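# Close both analyser doors and release them

## Task

Push both of the analyser's doors fully shut, then end with neither gripper holding anything and neither gripper in contact with either door.

## Robot and tools

Robot: two six-joint arms with parallel grippers, named left_arm and right_arm. In the shared scene frame the origin sits on the table surface midway between the arms, +z is up, +x reaches out over the table, and left_arm is on the +y side. left_arm's base is at (+0.030, +0.328, 0) m, quat_wxyz (+1.000, 0, 0, -0.013). right_arm's base is at (0, -0.280, 0) m, quat_wxyz (+0.996, 0, 0, +0.093). The names left and right are labels for the arms, not sides of any camera image.

Gripper: the fingers extend along the gripper's +z axis and move apart along its y axis. The reported end-effector point lies between the finger pads, roughly 1 cm short of the tips. Reported hand positions may be slightly wrong, especially when the arm is stretched far out.

execute_actions takes "actions", a list holding one action, one wait, or nothing, plus an optional boolean "pictures" (images come by default).
- Empty list: no command; just returns the current state.
- Action: {"rows": [...], "steps": n}, with n from 1 to 15 (default 15). Each control step lasts 1/30 s. Each row sets the targets for one step; if there are fewer rows than steps, the final row is held for the rest.
- Each row is one flat list of exactly 14 numbers covering both arms, even when only one arm should move. The order is left_arm waist, shoulder, elbow, wrist pitch, wrist yaw, wrist roll, opening, then the same seven for right_arm.
- The joint values are absolute target angles in radians, in the same form as the Joint positions line. They are not offsets.
- Stated ranges per arm: waist -2.618 to 3.054, shoulder 0.000 to 3.142, elbow 0.000 to 3.142, wrist pitch -1.571 to 1.571, wrist yaw -1.571 to 1.571, wrist roll -2.094 to 2.094. A joint's true end may differ by up to 0.036 rad in either direction. A call is rejected, and nothing moves, if a target lies beyond a stated end by more than 0.036 rad and also beyond that joint's current angle. Targets past the true end are clipped to that end, and the result then reports "joint sent to its limit". That line can refer to an earlier, still-running action. If the line does not appear, the joint may still be at its end.
- Opening is an absolute value from -1 (closed) to +1 (fully open).
- Wait: {"steps": n} with no rows, n up to 300. It sends nothing new and returns n steps after the previous result, with your reply time counted inside those steps.

Motion: joint speed is capped. Each step, a target can lead the measured angle by at most 0.202 rad (waist), 0.258 (shoulder), 0.238 (elbow), 0.573 (wrist pitch), and 0.522 (wrist yaw and roll). If an arm's targets would place its hand more than 70 mm from where it is now, all of that arm's targets are pulled back proportionally. The simulation keeps running while you write. The arms keep approaching the last row sent until everything has nearly stopped or a step is HELD. After that, only a new action moves them further.

Result lines:
- State line, left_arm: … | right_arm: …: each hand's position in metres and its quat_wxyz, both in the scene frame.
- Joint positions and Joint velocities: one block per arm with the six joints (rad, rad/s), followed by the finger-pad gap (m, m/s). The gap is 0.094 m when fully open.
- grip_measured: the measured opening on the command scale. Each gripper may read up to about 1 mm off, consistently within a scene.
- "joint command not followed": a clearance check changed or blocked some joint targets. The rest of the row was still applied.
- HELD: marks steps on which some or all of your row was not sent.
- MOTOR HOT: a motor has reached 75 °C. OVER-TEMPERATURE FAULT: an arm was stopped, for 10 s at 90 °C, or it goes limp and falls at 100 °C.

Gripping: to hold something, command an opening below grip_measured. About 0.03 below grips firmly; a smaller gap grips more lightly. Pad force tops out near 50–62 N, and is lower on thin parts. For this task the doors can be pushed with a closed or open hand instead of grasped. Release contact and move clear at the end.

zoom_image: {"camera": name, "region": [x0, y0, x1, y1]} gives a closer view of part of that camera's most recent image. Coordinates are pixels from the top-left corner, and the region can be at most 504 by 504 pixels. Camera names are cam_head_left, cam_head_right, cam_left_wrist and cam_right_wrist, each 504x504. The two head cameras are fixed pinhole cameras. The wrist cameras are fisheye and ride on the hands, with their poses derived from joint readings. A calibration (K, distortion, T_world_to_cam) is supplied and may be a little off; results list any camera whose numbers changed.

read_manual: optional "section", default "licences". It only returns licence text and moves nothing.

finished_scene: {"scene": number}. It ends the current scene irreversibly and reports whether the goal was met. The goal must still hold at that moment. Sending a reply with no tool call also ends things.

Avoid the following:
- letting the arms collide with or shove each other;
- knocking anything off the table;
- slamming the doors, striking hard or pushing with excessive force;
- dropping or letting parts slip;
- holding loads long enough to overheat motors.

Occasional external tugs or pushes may act on held parts or loose objects. Smooth, economical motions are preferred.

Each tool is called after "Call:" by a JSON object that holds its "fn" and its "kwargs", one argument or row to a line.

## Session

Call:
{"fn": "execute_actions", "kwargs": {
  "actions": []
}}

Scene clock: 0.00 s of 4800.00 s.
left_arm: end_effector_position=(+0.2643, +0.5222, +0.1330) grip_measured=+1.000 end_effector_quat_wxyz=(+0.121, +0.805, -0.548, +0.193) | right_arm: end_effector_position=(+0.2613, +0.0226, +0.1450) grip_measured=+1.000 end_effector_quat_wxyz=(-0.201, +0.877, -0.308, +0.309)
Joint positions: left_arm=[ 0.945  1.875  1.597 -1.528  0.398 -0.979  0.094] | right_arm=[ 0.9    1.586  1.154 -0.581  0.541 -1.537  0.094]
Joint velocities: left_arm=[-0.017  0.007 -0.007 -0.037  0.007 -0.022  0.   ] | right_arm=[ 0.012  0.017 -0.007 -0.007 -0.066 -0.037  0.   ]

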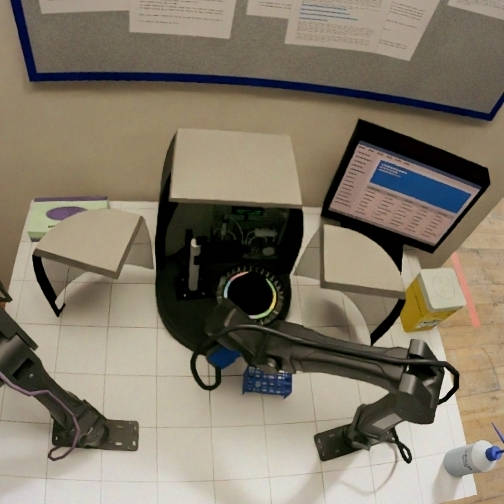

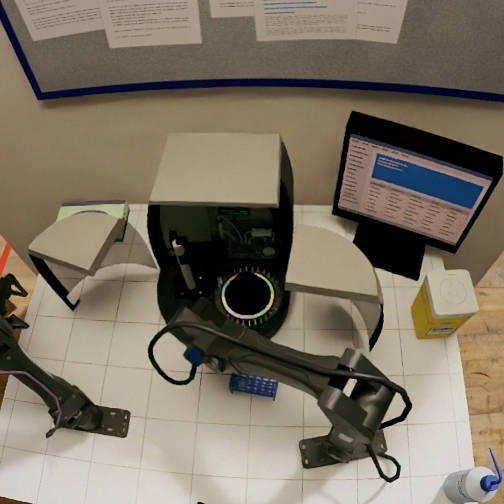

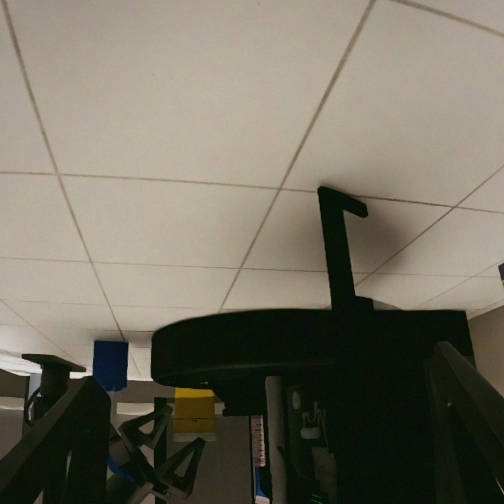

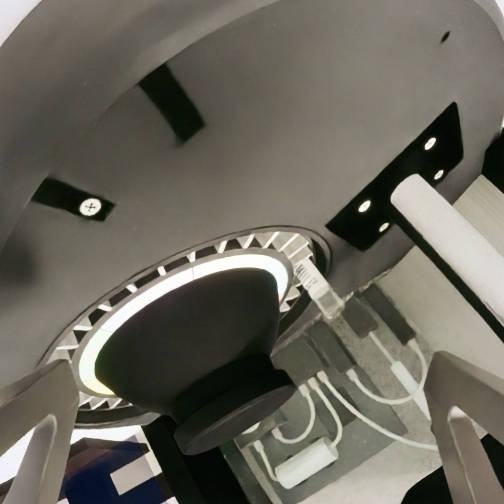

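Call:
{"fn": "zoom_image", "kwargs": {
  "camera": "cam_head_left",
  "region": [20, 120, 420, 400]
}}

Call:
{"fn": "zoom_image", "kwargs": {
  "camera": "cam_head_right",
  "region": [20, 120, 420, 400]
}}

Region (20, 120, 420, 400) of cam_head_left's 504x504 image, scaled by 1.260, with more detail than that image has; it fills the top 353 rows of this view, and the rest is white.

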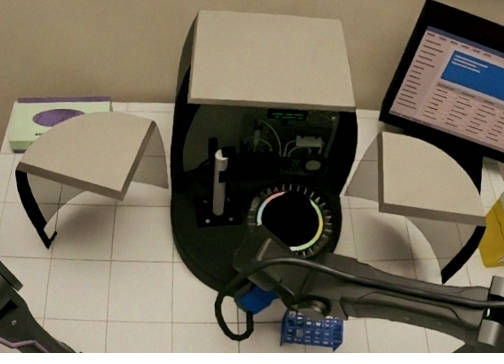

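Region (20, 120, 420, 400) of cam_head_right's 504x504 image, scaled by 1.260, with more detail than that image has; it fills the top 353 rows of this view, and the rest is white.

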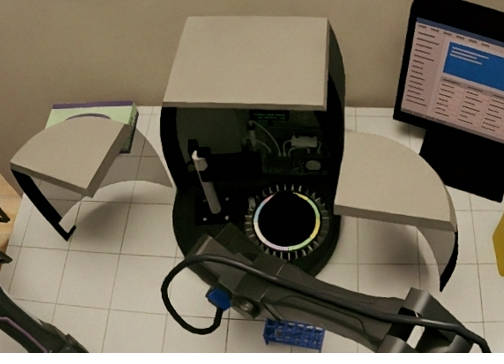

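Call:
{"fn": "execute_actions", "kwargs": {
  "actions": [
    {"rows":[[0.455,1.31,1.135,-1.126,0,-0.979,-1,0.9,0.641,0.866,-1.525,0,-1.537,-1]],"steps":15}
  ],
  "pictures": false
}}

Call:
{"fn": "execute_actions", "kwargs": {
  "actions": [
    {"steps":20}
  ],
  "pictures": false
}}

Call:
{"fn": "execute_actions", "kwargs": {
  "actions": [
    {"rows":[[0.455,1.31,1.135,-1.126,0,-0.979,-1,-0.9,0.641,0.866,-1.525,0,-1.537,-1]],"steps":15}
  ],
  "pictures": false
}}

Call:
{"fn": "execute_actions", "kwargs": {
  "actions": [
    {"steps":30}
  ]
}}

Scene clock: 17.63 s of 4800.00 s.
left_arm: end_effector_position=(+0.2740, +0.4308, +0.1536) grip_measured=-0.998 end_effector_quat_wxyz=(+0.118, -0.637, +0.760, -0.052) | right_arm: end_effector_position=(+0.0849, -0.1508, +0.1356) grip_measured=-0.977 end_effector_quat_wxyz=(-0.092, +0.959, -0.259, +0.067)
Joint positions: left_arm=[ 0.446  1.304  1.146 -1.157  0.034 -0.98   0.   ] | right_arm=[ 0.899  0.9    0.87  -1.331  0.09  -1.537  0.001]
Joint velocities: left_arm=[-0.002  0.046 -0.012  0.081 -0.242 -0.051 -0.   ] | right_arm=[ 0.007 -2.508 -0.002 -1.179 -0.549  0.037 -0.   ]
Steps of this call (steps 1 to 90: nothing new was sent; then 14.13 s passed at rest; steps 91 to 105: all 15 steps of this action). Readings (joint positions):
91: left_arm=[0.925 1.838 1.549 -1.458 0.338 -0.981] | right_arm=[0.899 1.574 1.140 -0.591 0.509 -1.537]
92: left_arm=[0.884 1.771 1.458 -1.360 0.257 -0.981] | right_arm=[0.899 1.546 1.109 -0.622 0.464 -1.537]
94: left_arm=[0.749 1.611 1.286 -1.257 0.160 -0.981] | right_arm=[0.899 1.477 1.035 -0.715 0.387 -1.537]
98: left_arm=[0.462 1.342 1.146 -1.218 0.093 -0.981] | right_arm=[0.899 1.325 0.922 -0.947 0.255 -1.537]
105: the state above

Scene clock: 18.30 s of 4800.00 s.
left_arm: end_effector_position=(+0.2759, +0.4352, +0.1543) grip_measured=-0.998 end_effector_quat_wxyz=(+0.127, -0.637, +0.759, -0.045) | right_arm: end_effector_position=(+0.0494, -0.1899, +0.1530) grip_measured=-0.977 end_effector_quat_wxyz=(-0.142, +0.956, -0.255, +0.041)
Joint positions: left_arm=[ 0.446  1.305  1.146 -1.143  0.017 -0.98   0.   ] | right_arm=[ 0.899  0.629  0.87  -1.514  0.017 -1.537  0.001]
Joint velocities: left_arm=[-0.007  0.012  0.007  0.037  0.007 -0.037 -0.001] | right_arm=[-0.012  0.012 -0.002 -0.007 -0.051  0.051 -0.   ]
Steps of this call (steps 1 to 20: the robot went on to your last target). Readings (joint positions):
1: left_arm=[0.446 1.305 1.146 -1.154 0.031 -0.980] | right_arm=[0.899 0.810 0.870 -1.365 0.075 -1.537]
2: left_arm=[0.446 1.305 1.146 -1.151 0.028 -0.980] | right_arm=[0.899 0.728 0.870 -1.397 0.062 -1.537]
4: left_arm=[0.446 1.305 1.146 -1.147 0.023 -0.980] | right_arm=[0.899 0.634 0.870 -1.456 0.045 -1.537]
8: left_arm=[0.446 1.305 1.146 -1.144 0.019 -0.980] | right_arm=[0.899 0.628 0.870 -1.502 0.027 -1.537]
20: the state above

Scene clock: 18.80 s of 4800.00 s.
left_arm: end_effector_position=(+0.2760, +0.4352, +0.1543) grip_measured=-0.998 end_effector_quat_wxyz=(+0.127, -0.637, +0.759, -0.045) | right_arm: end_effector_position=(+0.1024, -0.2809, +0.1529) grip_measured=-0.977 end_effector_quat_wxyz=(+0.104, -0.684, +0.714, -0.105)
Joint positions: left_arm=[ 0.446  1.305  1.146 -1.142  0.017 -0.98   0.   ] | right_arm=[-0.196  0.629  0.87  -1.515  0.006 -1.537  0.001]
Joint velocities: left_arm=[ 0.002 -0.012  0.007  0.007 -0.007 -0.007 -0.001] | right_arm=[-2.21  -0.002  0.007 -0.022 -0.022 -0.007  0.001]
Steps of this call (steps 1 to 15: all 15 steps of this action). Readings (joint positions):
1: left_arm=[0.446 1.305 1.146 -1.143 0.017 -0.980] | right_arm=[0.861 0.629 0.870 -1.515 0.009 -1.537]
2: left_arm=[0.446 1.305 1.146 -1.143 0.017 -0.980] | right_arm=[0.784 0.629 0.870 -1.515 0.008 -1.537]
4: left_arm=[0.446 1.305 1.146 -1.142 0.017 -0.980] | right_arm=[0.633 0.629 0.870 -1.515 0.007 -1.537]
8: left_arm=[0.446 1.305 1.146 -1.142 0.017 -0.980] | right_arm=[0.331 0.629 0.870 -1.515 0.007 -1.537]
15: the state above

Scene clock: 19.80 s of 4800.00 s.
left_arm: end_effector_position=(+0.2760, +0.4352, +0.1543) grip_measured=-0.998 end_effector_quat_wxyz=(+0.127, -0.637, +0.759, -0.045) | right_arm: end_effector_position=(+0.0777, -0.3468, +0.1529) grip_measured=-0.977 end_effector_quat_wxyz=(+0.061, -0.400, +0.905, -0.135)
Joint positions: left_arm=[ 0.446  1.305  1.146 -1.142  0.017 -0.98   0.   ] | right_arm=[-0.892  0.629  0.87  -1.515  0.008 -1.537  0.001]
Joint velocities: left_arm=[-0.007  0.002 -0.002  0.037 -0.007  0.007  0.   ] | right_arm=[-0.012  0.002  0.007 -0.007 -0.051 -0.007  0.   ]
Steps of this call (steps 1 to 30: the robot went on to your last target). Readings (joint positions):
1: left_arm=[0.446 1.305 1.146 -1.142 0.017 -0.980] | right_arm=[-0.271 0.629 0.870 -1.515 0.006 -1.537]
2: left_arm=[0.446 1.305 1.146 -1.142 0.017 -0.980] | right_arm=[-0.346 0.629 0.870 -1.515 0.006 -1.537]
4: left_arm=[0.446 1.305 1.146 -1.142 0.017 -0.980] | right_arm=[-0.497 0.629 0.870 -1.515 0.006 -1.537]
8: left_arm=[0.446 1.305 1.146 -1.142 0.017 -0.980] | right_arm=[-0.793 0.629 0.870 -1.515 0.006 -1.537]
30: the state above
All arms were judged still, so your last target was given up. Only a new action makes them travel on or press farther. Fingers that are still opening or closing keep moving.
camera_calibration (this result's frames):
cam_left_wrist: T_world_to_cam=[[0.914648, -0.368697, 0.165774, -0.114622], [-0.400596, -0.771646, 0.49405, 0.407722], [-0.0542358, -0.51829, -0.853483, 0.469955], [0, 0, 0, 1]] pos_world=[0.293659, 0.515929, 0.218665]
cam_right_wrist: T_world_to_cam=[[0.695066, -0.654858, 0.296722, -0.32376], [-0.711256, -0.566135, 0.416659, -0.164282], [-0.104868, -0.500652, -0.859273, 0.0527565], [0, 0, 0, 1]] pos_world=[0.11372, -0.27861, 0.209849]

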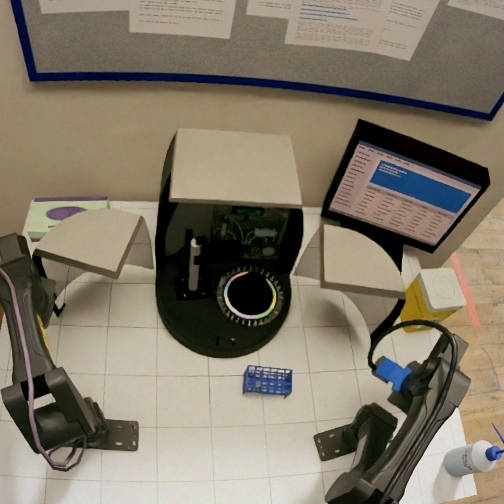

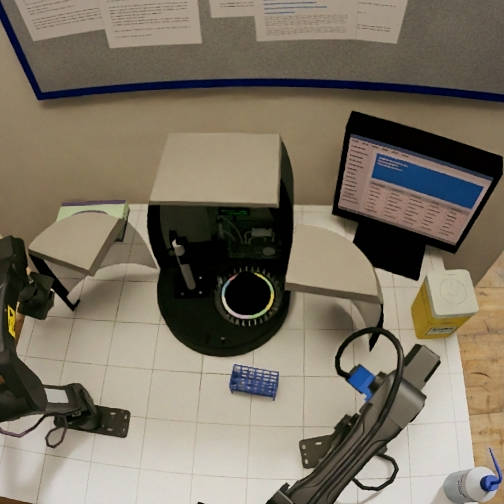

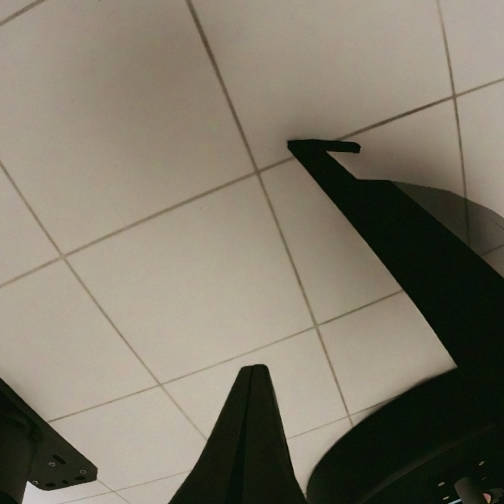

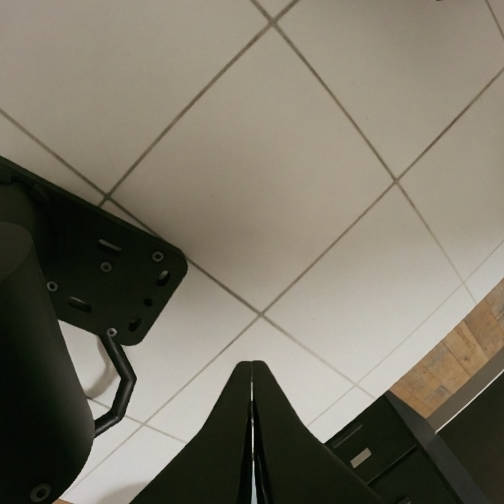

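Call:
{"fn": "execute_actions", "kwargs": {
  "actions": [
    {"rows":[[0.38,1.29,1.12,-1.13,0,-0.979,-1,-0.76,0.8,0.9,-1.4,0,-1.537,-1],[0.33,1.27,1.11,-1.14,0,-0.979,-1,-0.74,0.95,0.94,-1.3,0,-1.537,-1],[0.28,1.25,1.09,-1.15,0,-0.979,-1,-0.74,1.1,1.0,-1.22,0,-1.537,-1],[0.28,1.25,1.09,-1.15,0,-0.979,-1,-0.74,1.1,1.0,-1.22,0,-1.537,-1],[0.24,1.23,1.08,-1.15,0,-0.979,-1,-0.74,1.235,1.085,-1.15,0,-1.537,-1],[0.24,1.23,1.08,-1.15,0,-0.979,-1,-0.74,1.235,1.085,-1.15,0,-1.537,-1],[0.2,1.215,1.07,-1.157,0,-0.979,-1,-0.74,1.235,1.085,-1.15,0,-1.537,-1]],"steps":15}
  ]
}}

Scene clock: 21.23 s of 4800.00 s.
left_arm: end_effector_position=(+0.2538, +0.4106, +0.1584) grip_measured=-0.998 end_effector_quat_wxyz=(+0.127, -0.614, +0.778, -0.047) | right_arm: end_effector_position=(+0.2016, -0.4078, +0.1365) grip_measured=-0.977 end_effector_quat_wxyz=(+0.044, -0.468, +0.878, -0.088)
Joint positions: left_arm=[ 0.385  1.19   1.085 -1.195  0.011 -0.98   0.   ] | right_arm=[-0.748  1.258  1.059 -1.176  0.01  -1.541  0.001]
Joint velocities: left_arm=[-0.007 -0.037 -0.002 -0.051 -0.022 -0.051  0.   ] | right_arm=[ 0.002 -0.017  0.007 -0.037 -0.007  0.022 -0.   ]
Steps of this call (steps 1 to 28: nothing new was sent; steps 29 to 43: all 15 steps of this action). Readings (joint positions):
29: left_arm=[0.439 1.305 1.144 -1.142 0.012 -0.980] | right_arm=[-0.868 0.648 0.873 -1.513 0.012 -1.537]
30: left_arm=[0.420 1.302 1.140 -1.138 0.014 -0.980] | right_arm=[-0.819 0.702 0.886 -1.503 0.012 -1.537]
32: left_arm=[0.414 1.278 1.125 -1.133 0.015 -0.980] | right_arm=[-0.769 0.855 0.932 -1.436 0.010 -1.537]
36: left_arm=[0.401 1.223 1.090 -1.158 0.013 -0.980] | right_arm=[-0.751 1.155 1.048 -1.285 0.010 -1.541]
43: the state above
camera_calibration (this result's frames):
cam_left_wrist: T_world_to_cam=[[0.891223, -0.423096, 0.163434, -0.0754111], [-0.445559, -0.749281, 0.489954, 0.380616], [-0.0848398, -0.509478, -0.856291, 0.464084], [0, 0, 0, 1]] pos_world=[0.276168, 0.489723, 0.223231]
cam_right_wrist: T_world_to_cam=[[0.804519, -0.559167, 0.200203, -0.414897], [-0.584384, -0.68508, 0.434927, -0.180425], [-0.106042, -0.466903, -0.877928, 0.0376443], [0, 0, 0, 1]] pos_world=[0.232347, -0.338026, 0.194584]

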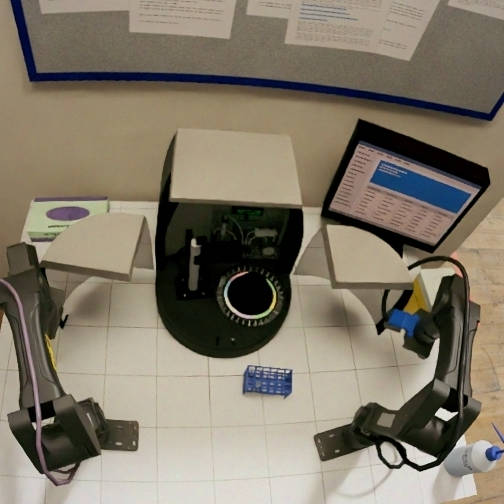

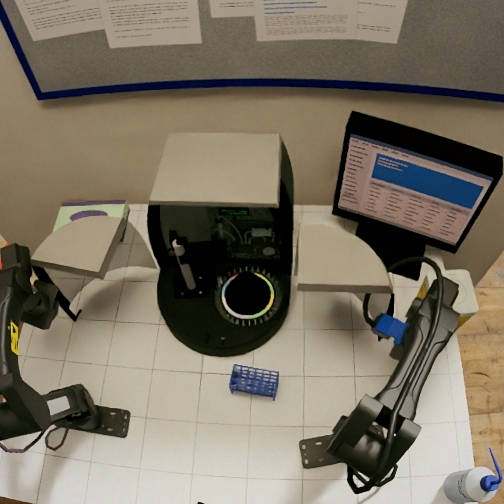

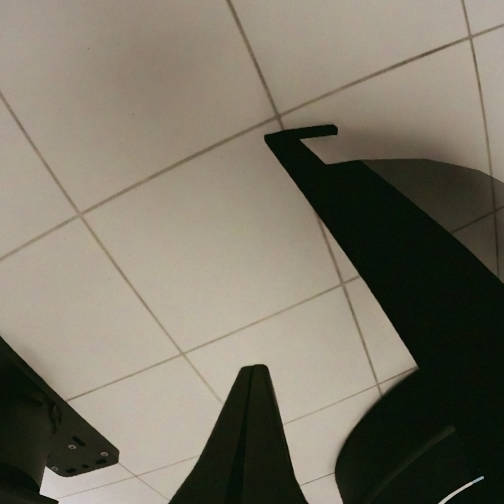

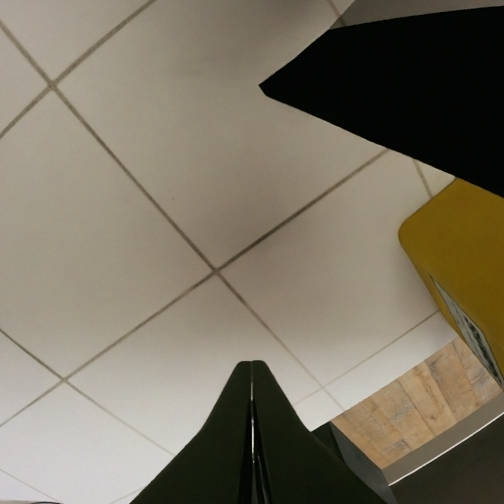

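Call:
{"fn": "execute_actions", "kwargs": {
  "actions": [
    {"rows":[[0.2,1.2,1.06,-1.16,0,-0.979,-1,-0.6,1.235,1.085,-1.15,0,-1.537,-1],[0.1,1.17,1.04,-1.17,0,-0.979,-1,-0.5,1.22,1.07,-1.16,0,-1.537,-1],[0.1,1.17,1.04,-1.17,0,-0.979,-1,-0.5,1.22,1.07,-1.16,0,-1.537,-1],[0.1,1.17,1.04,-1.17,0,-0.979,-1,-0.5,1.22,1.07,-1.16,0,-1.537,-1],[0.0,1.1,1.0,-1.21,0,-0.979,-1,-0.4,1.2,1.055,-1.165,0,-1.537,-1],[0.0,1.1,1.0,-1.21,0,-0.979,-1,-0.4,1.2,1.055,-1.165,0,-1.537,-1],[0.0,1.1,1.0,-1.21,0,-0.979,-1,-0.4,1.2,1.055,-1.165,0,-1.537,-1],[-0.07,1.03,0.97,-1.24,0,-0.979,-1,-0.3,1.14,1.02,-1.185,0,-1.537,-1],[-0.07,1.03,0.97,-1.24,0,-0.979,-1,-0.3,1.14,1.02,-1.185,0,-1.537,-1],[-0.07,1.03,0.97,-1.24,0,-0.979,-1,-0.3,1.14,1.02,-1.185,0,-1.537,-1],[-0.145,0.95,0.935,-1.285,0,-0.979,-1,-0.2,1.08,0.99,-1.21,0,-1.537,-1]],"steps":15}
  ]
}}

Call:
{"fn": "execute_actions", "kwargs": {
  "actions": [
    {"steps":15}
  ]
}}

Scene clock: 22.97 s of 4800.00 s.
left_arm: end_effector_position=(+0.1558, +0.3428, +0.1605) grip_measured=-0.998 end_effector_quat_wxyz=(+0.072, -0.495, +0.866, -0.009) | right_arm: end_effector_position=(+0.1574, -0.3134, +0.1429) grip_measured=-0.976 end_effector_quat_wxyz=(-0.027, -0.666, +0.741, -0.079)
Joint positions: left_arm=[ 0.063  0.89   0.984 -1.528 -0.052 -0.998  0.   ] | right_arm=[-0.237  1.065  0.981 -1.413  0.149 -1.52   0.001]
Joint velocities: left_arm=[-1.458 -0.374 -0.007 -0.696 -0.037  0.051  0.   ] | right_arm=[ 0.501  0.002  0.002  0.725 -0.989 -0.11  -0.   ]
Steps of this call (steps 1 to 15: the robot went on to your last target; steps 16 to 37: nothing new was sent; steps 38 to 52: all 15 steps of this action). Readings (joint positions):
38: left_arm=[0.385 1.188 1.085 -1.197 0.011 -0.980] | right_arm=[-0.728 1.258 1.059 -1.171 0.019 -1.541]
39: left_arm=[0.382 1.182 1.081 -1.199 0.010 -0.980] | right_arm=[-0.674 1.256 1.059 -1.168 0.024 -1.541]
41: left_arm=[0.374 1.159 1.070 -1.218 0.002 -0.982] | right_arm=[-0.580 1.246 1.060 -1.179 0.081 -1.526]
45: left_arm=[0.330 1.063 1.027 -1.303 -0.018 -0.989] | right_arm=[-0.479 1.196 1.043 -1.263 0.189 -1.509]
52: the state above
camera_calibration (this result's frames):
cam_left_wrist: T_world_to_cam=[[0.745157, -0.666309, 0.0278123, 0.110823], [-0.571236, -0.616202, 0.542203, 0.250729], [-0.344136, -0.419914, -0.839787, 0.430095], [0, 0, 0, 1]] pos_world=[0.208656, 0.408945, 0.22216]
cam_right_wrist: T_world_to_cam=[[0.989483, -0.114766, 0.0880438, -0.201613], [-0.144492, -0.812521, 0.56474, -0.272094], [0.00672426, -0.571522, -0.820559, 0.0238915], [0, 0, 0, 1]] pos_world=[0.160016, -0.230566, 0.191018]

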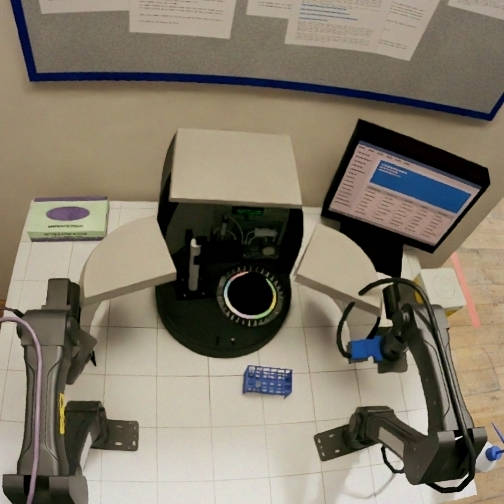

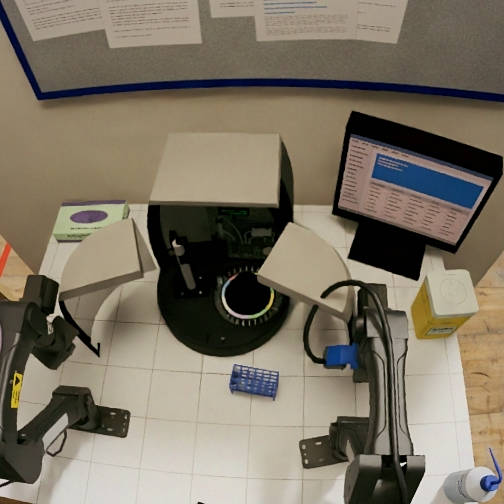

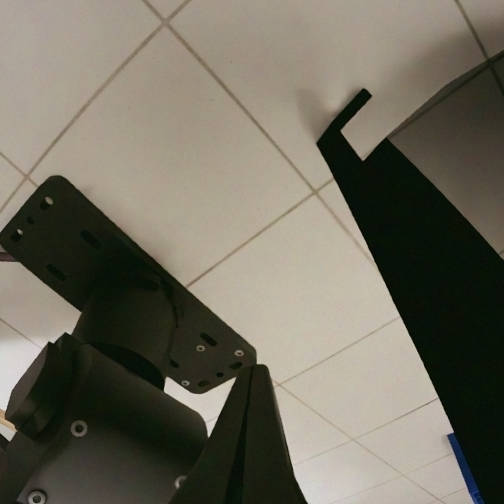

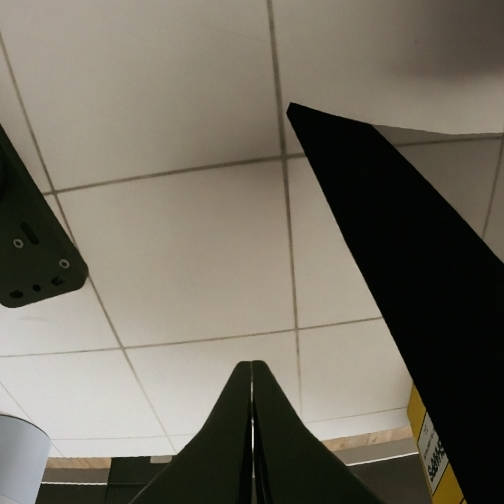

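Scene clock: 23.47 s of 4800.00 s.
left_arm: end_effector_position=(+0.1505, +0.3050, +0.1519) grip_measured=-0.998 end_effector_quat_wxyz=(+0.036, -0.371, +0.927, -0.034) | right_arm: end_effector_position=(+0.1594, -0.3062, +0.1422) grip_measured=-0.977 end_effector_quat_wxyz=(-0.015, -0.676, +0.734, -0.070)
Joint positions: left_arm=[-0.139  0.906  0.958 -1.527  0.022 -0.928  0.   ] | right_arm=[-0.224  1.066  0.981 -1.407  0.12  -1.53   0.001]
Joint velocities: left_arm=[-0.002  0.007 -0.002 -0.081  0.066 -0.022 -0.   ] | right_arm=[-0.002 -0.012 -0.002 -0.051 -0.022 -0.022 -0.001]
Steps of this call (steps 1 to 15: the robot went on to your last target). Readings (joint positions):
1: left_arm=[0.008 0.882 0.983 -1.543 -0.052 -0.997] | right_arm=[-0.225 1.066 0.981 -1.401 0.136 -1.522]
2: left_arm=[-0.047 0.881 0.982 -1.550 -0.049 -0.990] | right_arm=[-0.224 1.066 0.981 -1.404 0.129 -1.523]
4: left_arm=[-0.113 0.893 0.967 -1.532 -0.033 -0.975] | right_arm=[-0.224 1.066 0.981 -1.406 0.126 -1.525]
8: left_arm=[-0.136 0.900 0.961 -1.527 0.007 -0.943] | right_arm=[-0.224 1.066 0.981 -1.407 0.122 -1.528]
15: the state above
camera_calibration (this result's frames):
cam_left_wrist: T_world_to_cam=[[0.533546, -0.844517, 0.0460361, 0.173185], [-0.688887, -0.402355, 0.602947, 0.172371], [-0.490676, -0.353413, -0.796452, 0.400353], [0, 0, 0, 1]] pos_world=[0.222786, 0.357102, 0.206959]
cam_right_wrist: T_world_to_cam=[[0.991754, -0.0917672, 0.0894595, -0.196223], [-0.125741, -0.83166, 0.540861, -0.271026], [0.0247665, -0.54765, -0.836341, 0.0340796], [0, 0, 0, 1]] pos_world=[0.159682, -0.224745, 0.192644]

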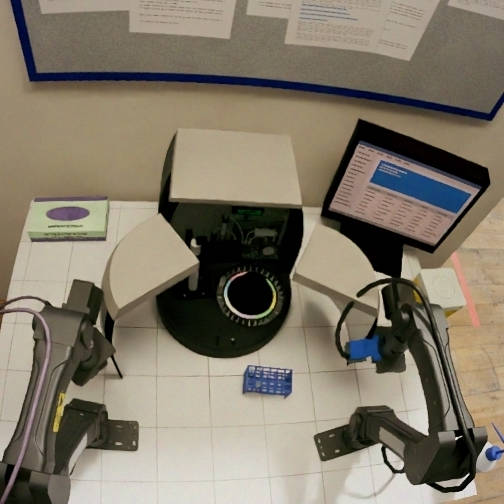

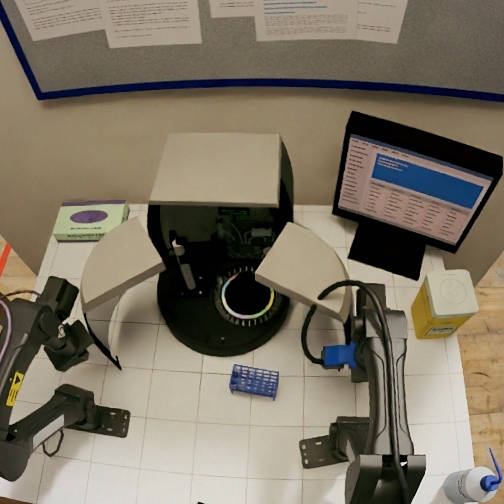

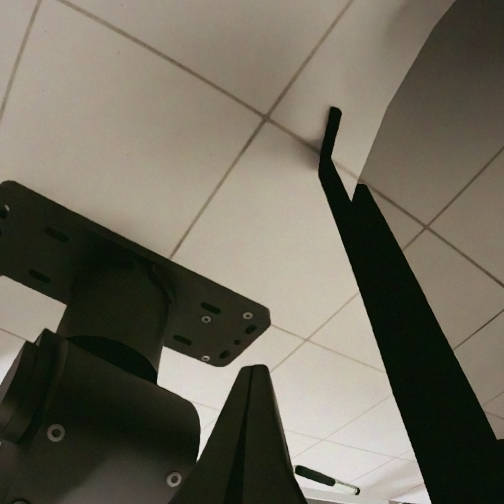

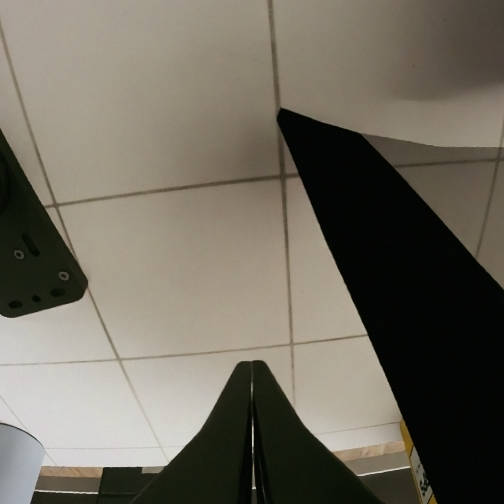

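Call:
{"fn": "execute_actions", "kwargs": {
  "actions": [
    {"rows":[[-0.25,0.95,0.935,-1.285,0,-0.979,-1,-0.1,1.05,0.975,-1.23,0,-1.537,-1],[-0.25,0.95,0.935,-1.285,0,-0.979,-1,-0.1,1.05,0.975,-1.23,0,-1.537,-1],[-0.35,0.96,0.94,-1.28,0,-0.979,-1,0.0,1.03,0.965,-1.24,0,-1.537,-1],[-0.35,0.96,0.94,-1.28,0,-0.979,-1,0.0,1.03,0.965,-1.24,0,-1.537,-1],[-0.45,0.97,0.945,-1.27,0,-0.979,-1,0.1,1.02,0.965,-1.245,0,-1.537,-1],[-0.45,0.97,0.945,-1.27,0,-0.979,-1,0.1,1.02,0.965,-1.245,0,-1.537,-1],[-0.55,0.98,0.95,-1.265,0,-0.979,-1,0.2,1.02,0.965,-1.245,0,-1.537,-1],[-0.55,0.98,0.95,-1.265,0,-0.979,-1,0.2,1.02,0.965,-1.245,0,-1.537,-1],[-0.67,1.0,0.955,-1.26,0,-0.979,-1,0.32,1.02,0.965,-1.245,0,-1.537,-1],[-0.67,1.0,0.955,-1.26,0,-0.979,-1,0.32,1.02,0.965,-1.245,0,-1.537,-1],[-0.75,1.08,0.99,-1.22,0,-0.979,-1,0.41,1.09,1.0,-1.21,0,-1.537,-1],[-0.75,1.08,0.99,-1.22,0,-0.979,-1,0.41,1.09,1.0,-1.21,0,-1.537,-1],[-0.83,1.19,1.06,-1.16,0,-0.979,-1,0.5,1.15,1.04,-1.18,0,-1.537,-1],[-0.83,1.19,1.06,-1.16,0,-0.979,-1,0.5,1.15,1.04,-1.18,0,-1.537,-1],[-0.917,1.31,1.14,-1.125,0,-0.979,-1,0.585,1.225,1.08,-1.155,0,-1.537,-1]],"steps":15}
  ],
  "pictures": false
}}

Call:
{"fn": "execute_actions", "kwargs": {
  "actions": [
    {"steps":20}
  ]
}}

Scene clock: 25.57 s of 4800.00 s.
left_arm: end_effector_position=(+0.1715, +0.1756, +0.1443) grip_measured=-0.998 end_effector_quat_wxyz=(+0.056, -0.078, +0.993, -0.066) | right_arm: end_effector_position=(+0.1514, -0.2700, +0.1435) grip_measured=-0.976 end_effector_quat_wxyz=(+0.022, -0.667, +0.744, -0.032)
Joint positions: left_arm=[-0.808  1.159  1.032 -1.271 -0.007 -0.99   0.   ] | right_arm=[-0.098  1.037  0.977 -1.437  0.025 -1.373  0.001]
Joint velocities: left_arm=[-1.179  1.726  1.111  0.154 -0.242 -0.154 -0.   ] | right_arm=[-0.09   0.388  0.515 -0.388  0.095 -0.037  0.   ]
Steps of this call (steps 1 to 15: the robot went on to your last target; steps 16 to 48: nothing new was sent; steps 49 to 63: all 15 steps of this action). Readings (joint positions):
49: left_arm=[-0.155 0.907 0.958 -1.524 0.028 -0.923] | right_arm=[-0.208 1.063 0.980 -1.410 0.126 -1.531]
50: left_arm=[-0.181 0.907 0.955 -1.520 0.051 -0.918] | right_arm=[-0.177 1.057 0.977 -1.418 0.123 -1.525]
52: left_arm=[-0.276 0.922 0.953 -1.463 0.035 -0.939] | right_arm=[-0.139 1.036 0.963 -1.420 0.095 -1.469]
56: left_arm=[-0.483 0.970 0.953 -1.344 0.020 -0.960] | right_arm=[-0.103 1.010 0.944 -1.415 0.042 -1.399]
63: the state above

Scene clock: 26.23 s of 4800.00 s.
left_arm: end_effector_position=(+0.1704, +0.1528, +0.1390) grip_measured=-0.998 end_effector_quat_wxyz=(+0.038, -0.072, +0.996, -0.036) | right_arm: end_effector_position=(+0.1773, -0.2676, +0.1448) grip_measured=-0.976 end_effector_quat_wxyz=(+0.023, -0.666, +0.745, -0.032)
Joint positions: left_arm=[-0.894  1.292  1.107 -1.284 -0.025 -1.063  0.   ] | right_arm=[-0.098  1.139  1.034 -1.391  0.024 -1.373  0.001]
Joint velocities: left_arm=[ 0.002 -0.002 -0.007  0.037  0.037  0.037  0.   ] | right_arm=[ 0.002 -0.002  0.002  0.051  0.007 -0.037 -0.   ]
Steps of this call (steps 1 to 20: the robot went on to your last target). Readings (joint positions):
1: left_arm=[-0.847 1.217 1.070 -1.269 -0.015 -1.018] | right_arm=[-0.099 1.049 0.994 -1.446 0.025 -1.373]
2: left_arm=[-0.870 1.249 1.095 -1.294 -0.028 -1.047] | right_arm=[-0.102 1.067 1.006 -1.443 0.024 -1.372]
4: left_arm=[-0.886 1.275 1.106 -1.295 -0.034 -1.063] | right_arm=[-0.104 1.100 1.022 -1.425 0.024 -1.372]
8: left_arm=[-0.894 1.291 1.107 -1.286 -0.030 -1.063] | right_arm=[-0.100 1.134 1.034 -1.397 0.024 -1.373]
20: the state above
camera_calibration (this result's frames):
cam_left_wrist: T_world_to_cam=[[-0.0530736, -0.998232, 0.0267732, 0.160782], [-0.811117, 0.0587328, 0.581927, 0.0858833], [-0.58247, 0.00916879, -0.8128, 0.308607], [0, 0, 0, 1]] pos_world=[0.257949, 0.152624, 0.196554]
cam_right_wrist: T_world_to_cam=[[0.988632, -0.124876, 0.0837415, -0.218101], [-0.149295, -0.881348, 0.44826, -0.233787], [0.0178283, -0.455666, -0.889972, 0.0905731], [0, 0, 0, 1]] pos_world=[0.179103, -0.192012, 0.203669]

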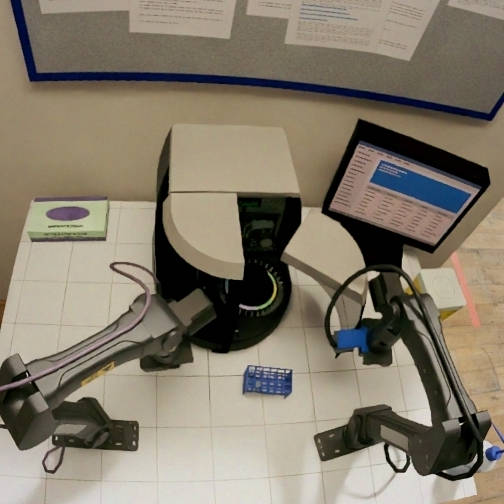

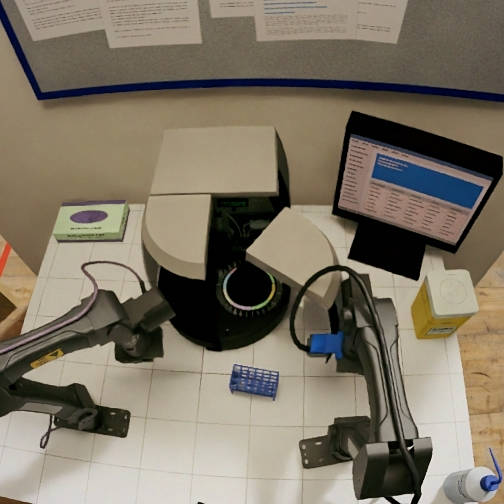

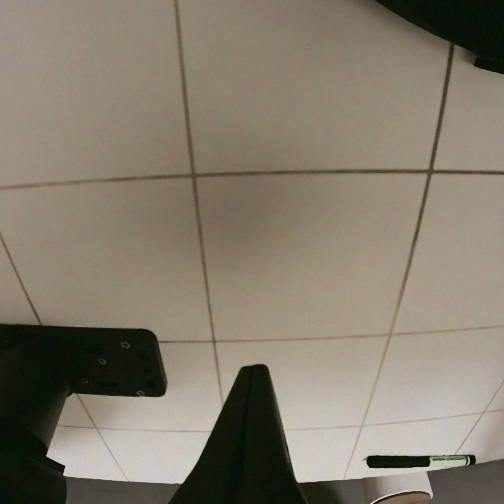

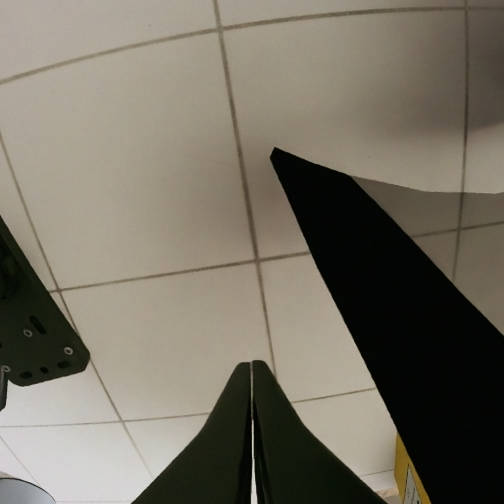

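Call:
{"fn": "execute_actions", "kwargs": {
  "actions": [
    {"rows":[[-0.9,0.957,0.938,-1.281,0,-0.979,-1,-0.15,0.641,0.866,-1.525,0,-1.537,-1]],"steps":15}
  ],
  "pictures": false
}}

Call:
{"fn": "execute_actions", "kwargs": {
  "actions": [
    {"rows":[[-0.3,0.957,0.938,-1.281,0,-0.979,-1,0.2,0.641,0.866,-1.525,0,-1.537,-1]],"steps":12}
  ],
  "pictures": false
}}

Call:
{"fn": "execute_actions", "kwargs": {
  "actions": [
    {"rows":[[-0.3,0.957,0.938,-1.281,0,-0.979,-1,0.23,0.8,0.9,-1.4,0,-1.537,-1],[-0.3,0.957,0.938,-1.281,0,-0.979,-1,0.23,0.8,0.9,-1.4,0,-1.537,-1],[-0.3,0.957,0.938,-1.281,0,-0.979,-1,0.23,0.8,0.9,-1.4,0,-1.537,-1],[-0.3,0.957,0.938,-1.281,0,-0.979,-1,0.23,0.975,0.945,-1.27,0,-1.537,-1]],"steps":15}
  ]
}}

Scene clock: 33.57 s of 4800.00 s.
left_arm: end_effector_position=(+0.1391, +0.1870, +0.1530) grip_measured=-0.998 end_effector_quat_wxyz=(+0.078, -0.034, +0.990, -0.110) | right_arm: end_effector_position=(+0.1004, -0.2777, +0.1509) grip_measured=-0.977 end_effector_quat_wxyz=(+0.099, -0.697, +0.703, -0.102)
Joint positions: left_arm=[-0.894  0.951  0.946 -1.296 -0.001 -0.99   0.   ] | right_arm=[-0.145  0.63   0.864 -1.52   0.016 -1.523  0.001]
Joint velocities: left_arm=[ 0.007 -0.017  0.002 -0.081 -0.037  0.11   0.001] | right_arm=[-0.002  0.007  0.002 -0.022 -0.051 -0.095  0.001]
Steps of this call (steps 1 to 15: the robot went on to your last target; steps 16 to 90: nothing new was sent; then 3.83 s passed at rest; steps 91 to 105: all 15 steps of this action). Readings (joint positions):
91: left_arm=[-0.894 1.260 1.078 -1.266 -0.024 -1.057] | right_arm=[-0.123 1.103 1.005 -1.381 0.026 -1.369]
92: left_arm=[-0.894 1.193 1.022 -1.244 -0.018 -1.041] | right_arm=[-0.141 1.038 0.952 -1.362 0.026 -1.396]
94: left_arm=[-0.894 1.043 0.953 -1.273 -0.010 -1.022] | right_arm=[-0.145 0.870 0.878 -1.425 0.024 -1.444]
98: left_arm=[-0.894 0.946 0.946 -1.297 -0.005 -1.002] | right_arm=[-0.145 0.634 0.864 -1.507 0.019 -1.496]
105: the state above

Scene clock: 33.97 s of 4800.00 s.
left_arm: end_effector_position=(+0.2014, +0.2695, +0.1538) grip_measured=-0.998 end_effector_quat_wxyz=(+0.111, -0.316, +0.938, -0.086) | right_arm: end_effector_position=(+0.0937, -0.2438, +0.1508) grip_measured=-0.977 end_effector_quat_wxyz=(-0.116, +0.807, -0.573, +0.082)
Joint positions: left_arm=[-0.307  0.951  0.946 -1.285  0.001 -0.985  0.   ] | right_arm=[ 0.191  0.63   0.864 -1.52   0.012 -1.529  0.001]
Joint velocities: left_arm=[-0.012  0.012 -0.002  0.022 -0.022  0.022 -0.   ] | right_arm=[-0.027  0.007  0.007 -0.007 -0.037  0.051 -0.   ]
Steps of this call (steps 1 to 12: all 12 steps of this action). Readings (joint positions):
1: left_arm=[-0.862 0.951 0.946 -1.295 0.014 -0.987] | right_arm=[-0.108 0.630 0.864 -1.520 0.022 -1.523]
2: left_arm=[-0.792 0.951 0.946 -1.292 0.017 -0.986] | right_arm=[-0.030 0.630 0.864 -1.520 0.020 -1.525]
4: left_arm=[-0.642 0.951 0.946 -1.288 0.014 -0.985] | right_arm=[0.111 0.630 0.864 -1.520 0.016 -1.526]
8: left_arm=[-0.361 0.951 0.946 -1.285 0.006 -0.985] | right_arm=[0.190 0.630 0.864 -1.520 0.012 -1.529]
12: the state above

Scene clock: 34.47 s of 4800.00 s.
left_arm: end_effector_position=(+0.2014, +0.2695, +0.1538) grip_measured=-0.998 end_effector_quat_wxyz=(+0.111, -0.316, +0.938, -0.086) | right_arm: end_effector_position=(+0.1588, -0.2112, +0.1431) grip_measured=-0.977 end_effector_quat_wxyz=(-0.091, +0.821, -0.561, +0.063)
Joint positions: left_arm=[-0.307  0.951  0.946 -1.285  0.001 -0.985  0.   ] | right_arm=[ 0.226  0.973  0.927 -1.303  0.01  -1.531  0.001]
Joint velocities: left_arm=[ 0.012  0.012  0.002  0.037 -0.051 -0.007  0.   ] | right_arm=[ 0.007 -0.017  0.002  0.037 -0.051  0.007 -0.   ]
Steps of this call (steps 1 to 15: all 15 steps of this action). Readings (joint positions):
1: left_arm=[-0.307 0.951 0.946 -1.285 0.001 -0.985] | right_arm=[0.197 0.649 0.868 -1.518 0.012 -1.530]
2: left_arm=[-0.307 0.951 0.946 -1.285 0.001 -0.985] | right_arm=[0.208 0.690 0.875 -1.509 0.012 -1.530]
4: left_arm=[-0.307 0.951 0.946 -1.285 0.001 -0.985] | right_arm=[0.219 0.792 0.886 -1.465 0.012 -1.531]
8: left_arm=[-0.307 0.951 0.946 -1.285 0.001 -0.985] | right_arm=[0.225 0.924 0.927 -1.391 0.011 -1.531]
15: the state above
camera_calibration (this result's frames):
cam_left_wrist: T_world_to_cam=[[0.42024, -0.892352, 0.164641, 0.133437], [-0.825384, -0.300522, 0.477941, 0.211302], [-0.377013, -0.336742, -0.862824, 0.397086], [0, 0, 0, 1]] pos_world=[0.268036, 0.31629, 0.219657]
cam_right_wrist: T_world_to_cam=[[0.913203, 0.339665, 0.22514, -0.102831], [0.219871, -0.87586, 0.429565, -0.240899], [0.343099, -0.342778, -0.87452, 0.0850773], [0, 0, 0, 1]] pos_world=[0.117682, -0.146903, 0.201035]

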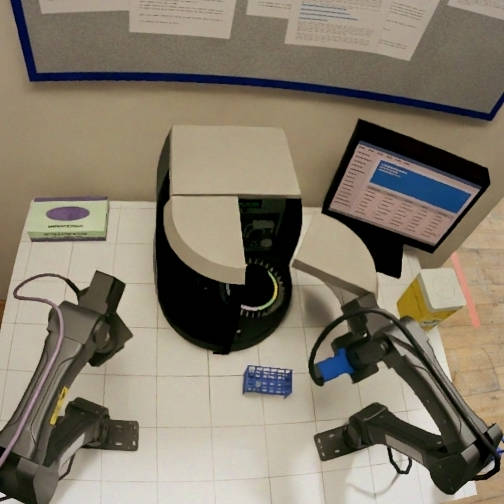

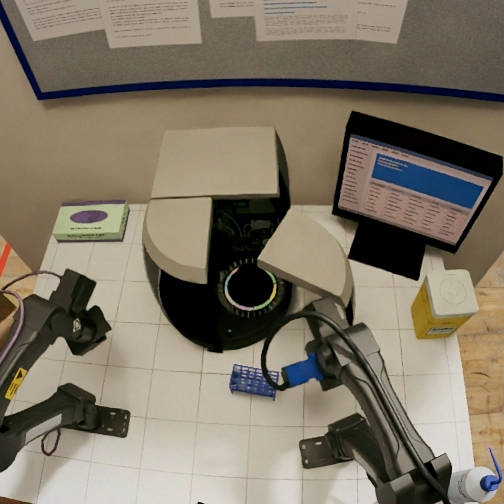

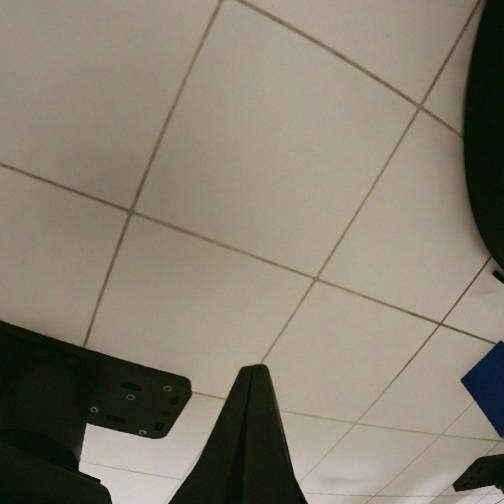

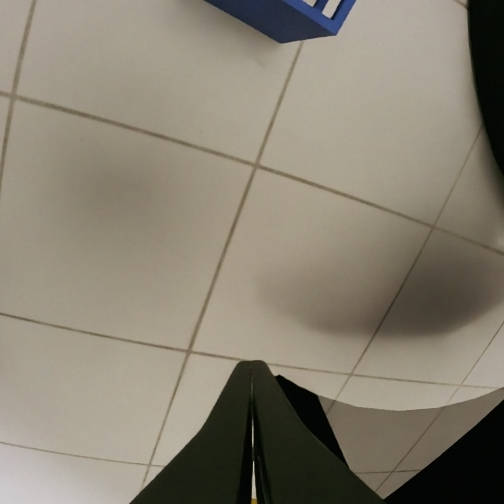

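Call:
{"fn": "execute_actions", "kwargs": {
  "actions": [
    {"rows":[[0.0,0.957,0.938,-1.281,0,-0.979,-1,0.226,0.641,0.866,-1.525,0,-1.537,-1]],"steps":12}
  ],
  "pictures": false
}}

Call:
{"fn": "execute_actions", "kwargs": {
  "actions": [
    {"rows":[[0.0,0.957,0.938,-1.281,0,-0.979,-1,-0.8,0.55,0.75,-1.4,0,-1.537,-1]],"steps":15}
  ],
  "pictures": false
}}

Call:
{"fn": "execute_actions", "kwargs": {
  "actions": [
    {"rows":[[0.0,0.957,0.938,-1.281,0,-0.979,-1,-0.8,0.6,0.7,-1.1,0,-1.537,-1],[0.0,0.957,0.938,-1.281,0,-0.979,-1,-0.8,0.6,0.7,-1.1,0,-1.537,-1],[0.0,0.957,0.938,-1.281,0,-0.979,-1,-0.8,0.6,0.7,-1.1,0,-1.537,-1],[0.0,0.957,0.938,-1.281,0,-0.979,-1,-0.79,0.705,0.685,-0.88,0,-1.537,-1]],"steps":15}
  ]
}}

Scene clock: 38.37 s of 4800.00 s.
left_arm: end_effector_position=(+0.2114, +0.3223, +0.1539) grip_measured=-0.998 end_effector_quat_wxyz=(+0.123, -0.452, +0.881, -0.070) | right_arm: end_effector_position=(+0.0957, -0.2389, +0.1535) grip_measured=-0.977 end_effector_quat_wxyz=(-0.125, +0.816, -0.558, +0.085)
Joint positions: left_arm=[-0.007  0.951  0.946 -1.283  0.003 -0.982  0.   ] | right_arm=[ 0.226  0.63   0.87  -1.507  0.01  -1.532  0.001]
Joint velocities: left_arm=[-0.002 -0.002 -0.002  0.037  0.051  0.007  0.001] | right_arm=[ 0.007 -0.022 -0.012 -0.066  0.022 -0.007 -0.001]
Steps of this call (steps 1 to 15: the robot went on to your last target; steps 16 to 90: nothing new was sent; then 0.50 s passed at rest; steps 91 to 102: all 12 steps of this action). Readings (joint positions):
91: left_arm=[-0.275 0.951 0.946 -1.284 0.015 -0.982] | right_arm=[0.226 0.944 0.915 -1.296 0.010 -1.531]
92: left_arm=[-0.205 0.951 0.946 -1.284 0.018 -0.982] | right_arm=[0.226 0.881 0.892 -1.318 0.010 -1.531]
94: left_arm=[-0.067 0.951 0.946 -1.283 0.010 -0.982] | right_arm=[0.226 0.725 0.871 -1.400 0.010 -1.531]
98: left_arm=[-0.007 0.951 0.946 -1.283 0.003 -0.982] | right_arm=[0.226 0.627 0.871 -1.494 0.010 -1.532]
102: the state above

Scene clock: 38.87 s of 4800.00 s.
left_arm: end_effector_position=(+0.2114, +0.3223, +0.1539) grip_measured=-0.998 end_effector_quat_wxyz=(+0.123, -0.452, +0.881, -0.070) | right_arm: end_effector_position=(+0.0913, -0.3417, +0.1293) grip_measured=-0.977 end_effector_quat_wxyz=(+0.080, -0.447, +0.878, -0.150)
Joint positions: left_arm=[-0.007  0.951  0.946 -1.283  0.003 -0.982  0.   ] | right_arm=[-0.777  0.566  0.747 -1.411  0.007 -1.533  0.001]
Joint velocities: left_arm=[ 0.017 -0.012 -0.007  0.037 -0.007  0.007 -0.   ] | right_arm=[-0.471  0.002  0.002 -0.037  0.007  0.095 -0.   ]
Steps of this call (steps 1 to 15: all 15 steps of this action). Readings (joint positions):
1: left_arm=[-0.007 0.951 0.946 -1.283 0.003 -0.982] | right_arm=[0.188 0.619 0.853 -1.491 0.003 -1.533]
2: left_arm=[-0.007 0.951 0.946 -1.283 0.003 -0.982] | right_arm=[0.111 0.598 0.817 -1.463 0.002 -1.533]
4: left_arm=[-0.007 0.951 0.946 -1.283 0.003 -0.982] | right_arm=[-0.039 0.571 0.764 -1.449 0.004 -1.533]
8: left_arm=[-0.007 0.951 0.946 -1.283 0.003 -0.982] | right_arm=[-0.340 0.566 0.747 -1.431 0.005 -1.533]
15: the state above

Scene clock: 39.37 s of 4800.00 s.
left_arm: end_effector_position=(+0.2114, +0.3223, +0.1539) grip_measured=-0.998 end_effector_quat_wxyz=(+0.123, -0.452, +0.881, -0.070) | right_arm: end_effector_position=(+0.1741, -0.4008, +0.1437) grip_measured=-0.977 end_effector_quat_wxyz=(+0.146, -0.425, +0.850, -0.273)
Joint positions: left_arm=[-0.007  0.951  0.946 -1.283  0.003 -0.982  0.   ] | right_arm=[-0.791  0.708  0.684 -0.917  0.007 -1.534  0.001]
Joint velocities: left_arm=[-0.007 -0.027 -0.002 -0.007  0.007 -0.037  0.   ] | right_arm=[-0.007 -0.022  0.012  0.095  0.066 -0.007 -0.001]
Steps of this call (steps 1 to 15: all 15 steps of this action). Readings (joint positions):
1: left_arm=[-0.007 0.951 0.946 -1.283 0.003 -0.982] | right_arm=[-0.786 0.567 0.740 -1.383 0.007 -1.533]
2: left_arm=[-0.007 0.951 0.946 -1.283 0.003 -0.982] | right_arm=[-0.790 0.571 0.726 -1.330 0.007 -1.533]
4: left_arm=[-0.007 0.951 0.946 -1.283 0.003 -0.982] | right_arm=[-0.791 0.598 0.706 -1.231 0.007 -1.534]
8: left_arm=[-0.007 0.951 0.946 -1.283 0.003 -0.982] | right_arm=[-0.791 0.703 0.687 -1.019 0.007 -1.534]
15: the state above
camera_calibration (this result's frames):
cam_left_wrist: T_world_to_cam=[[0.662567, -0.730288, 0.166388, 0.0726399], [-0.702141, -0.528252, 0.477438, 0.282813], [-0.260772, -0.433162, -0.862768, 0.42524], [0, 0, 0, 1]] pos_world=[0.261337, 0.386643, 0.219771]
cam_right_wrist: T_world_to_cam=[[0.631549, -0.499848, 0.592704, -0.392741], [-0.757453, -0.560997, 0.333987, -0.100476], [0.165563, -0.659875, -0.732908, -0.101088], [0, 0, 0, 1]] pos_world=[0.188665, -0.319383, 0.192249]

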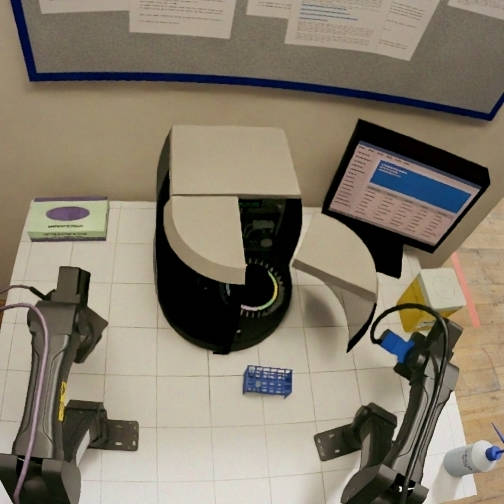

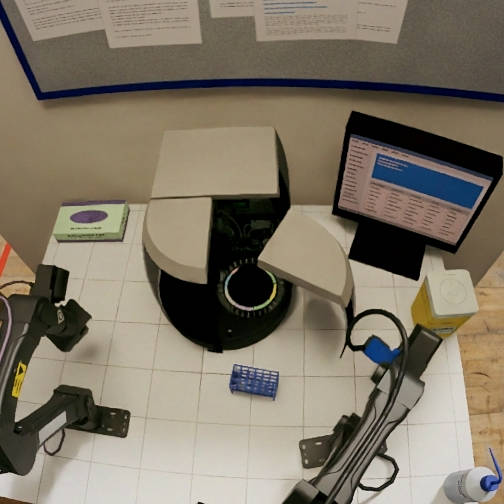

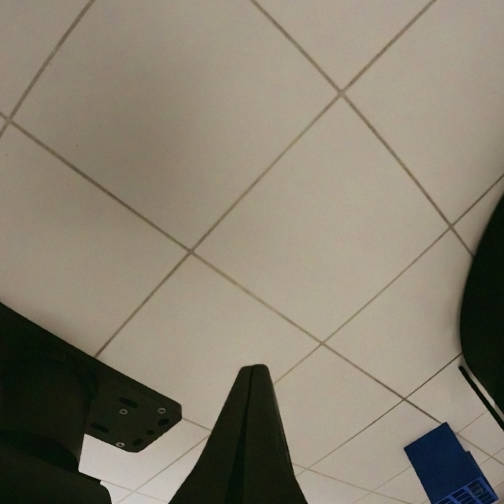

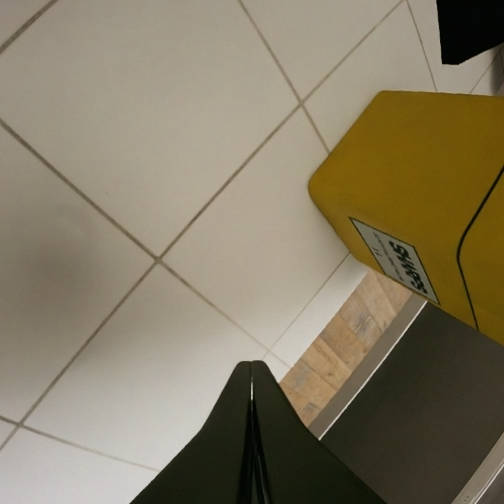

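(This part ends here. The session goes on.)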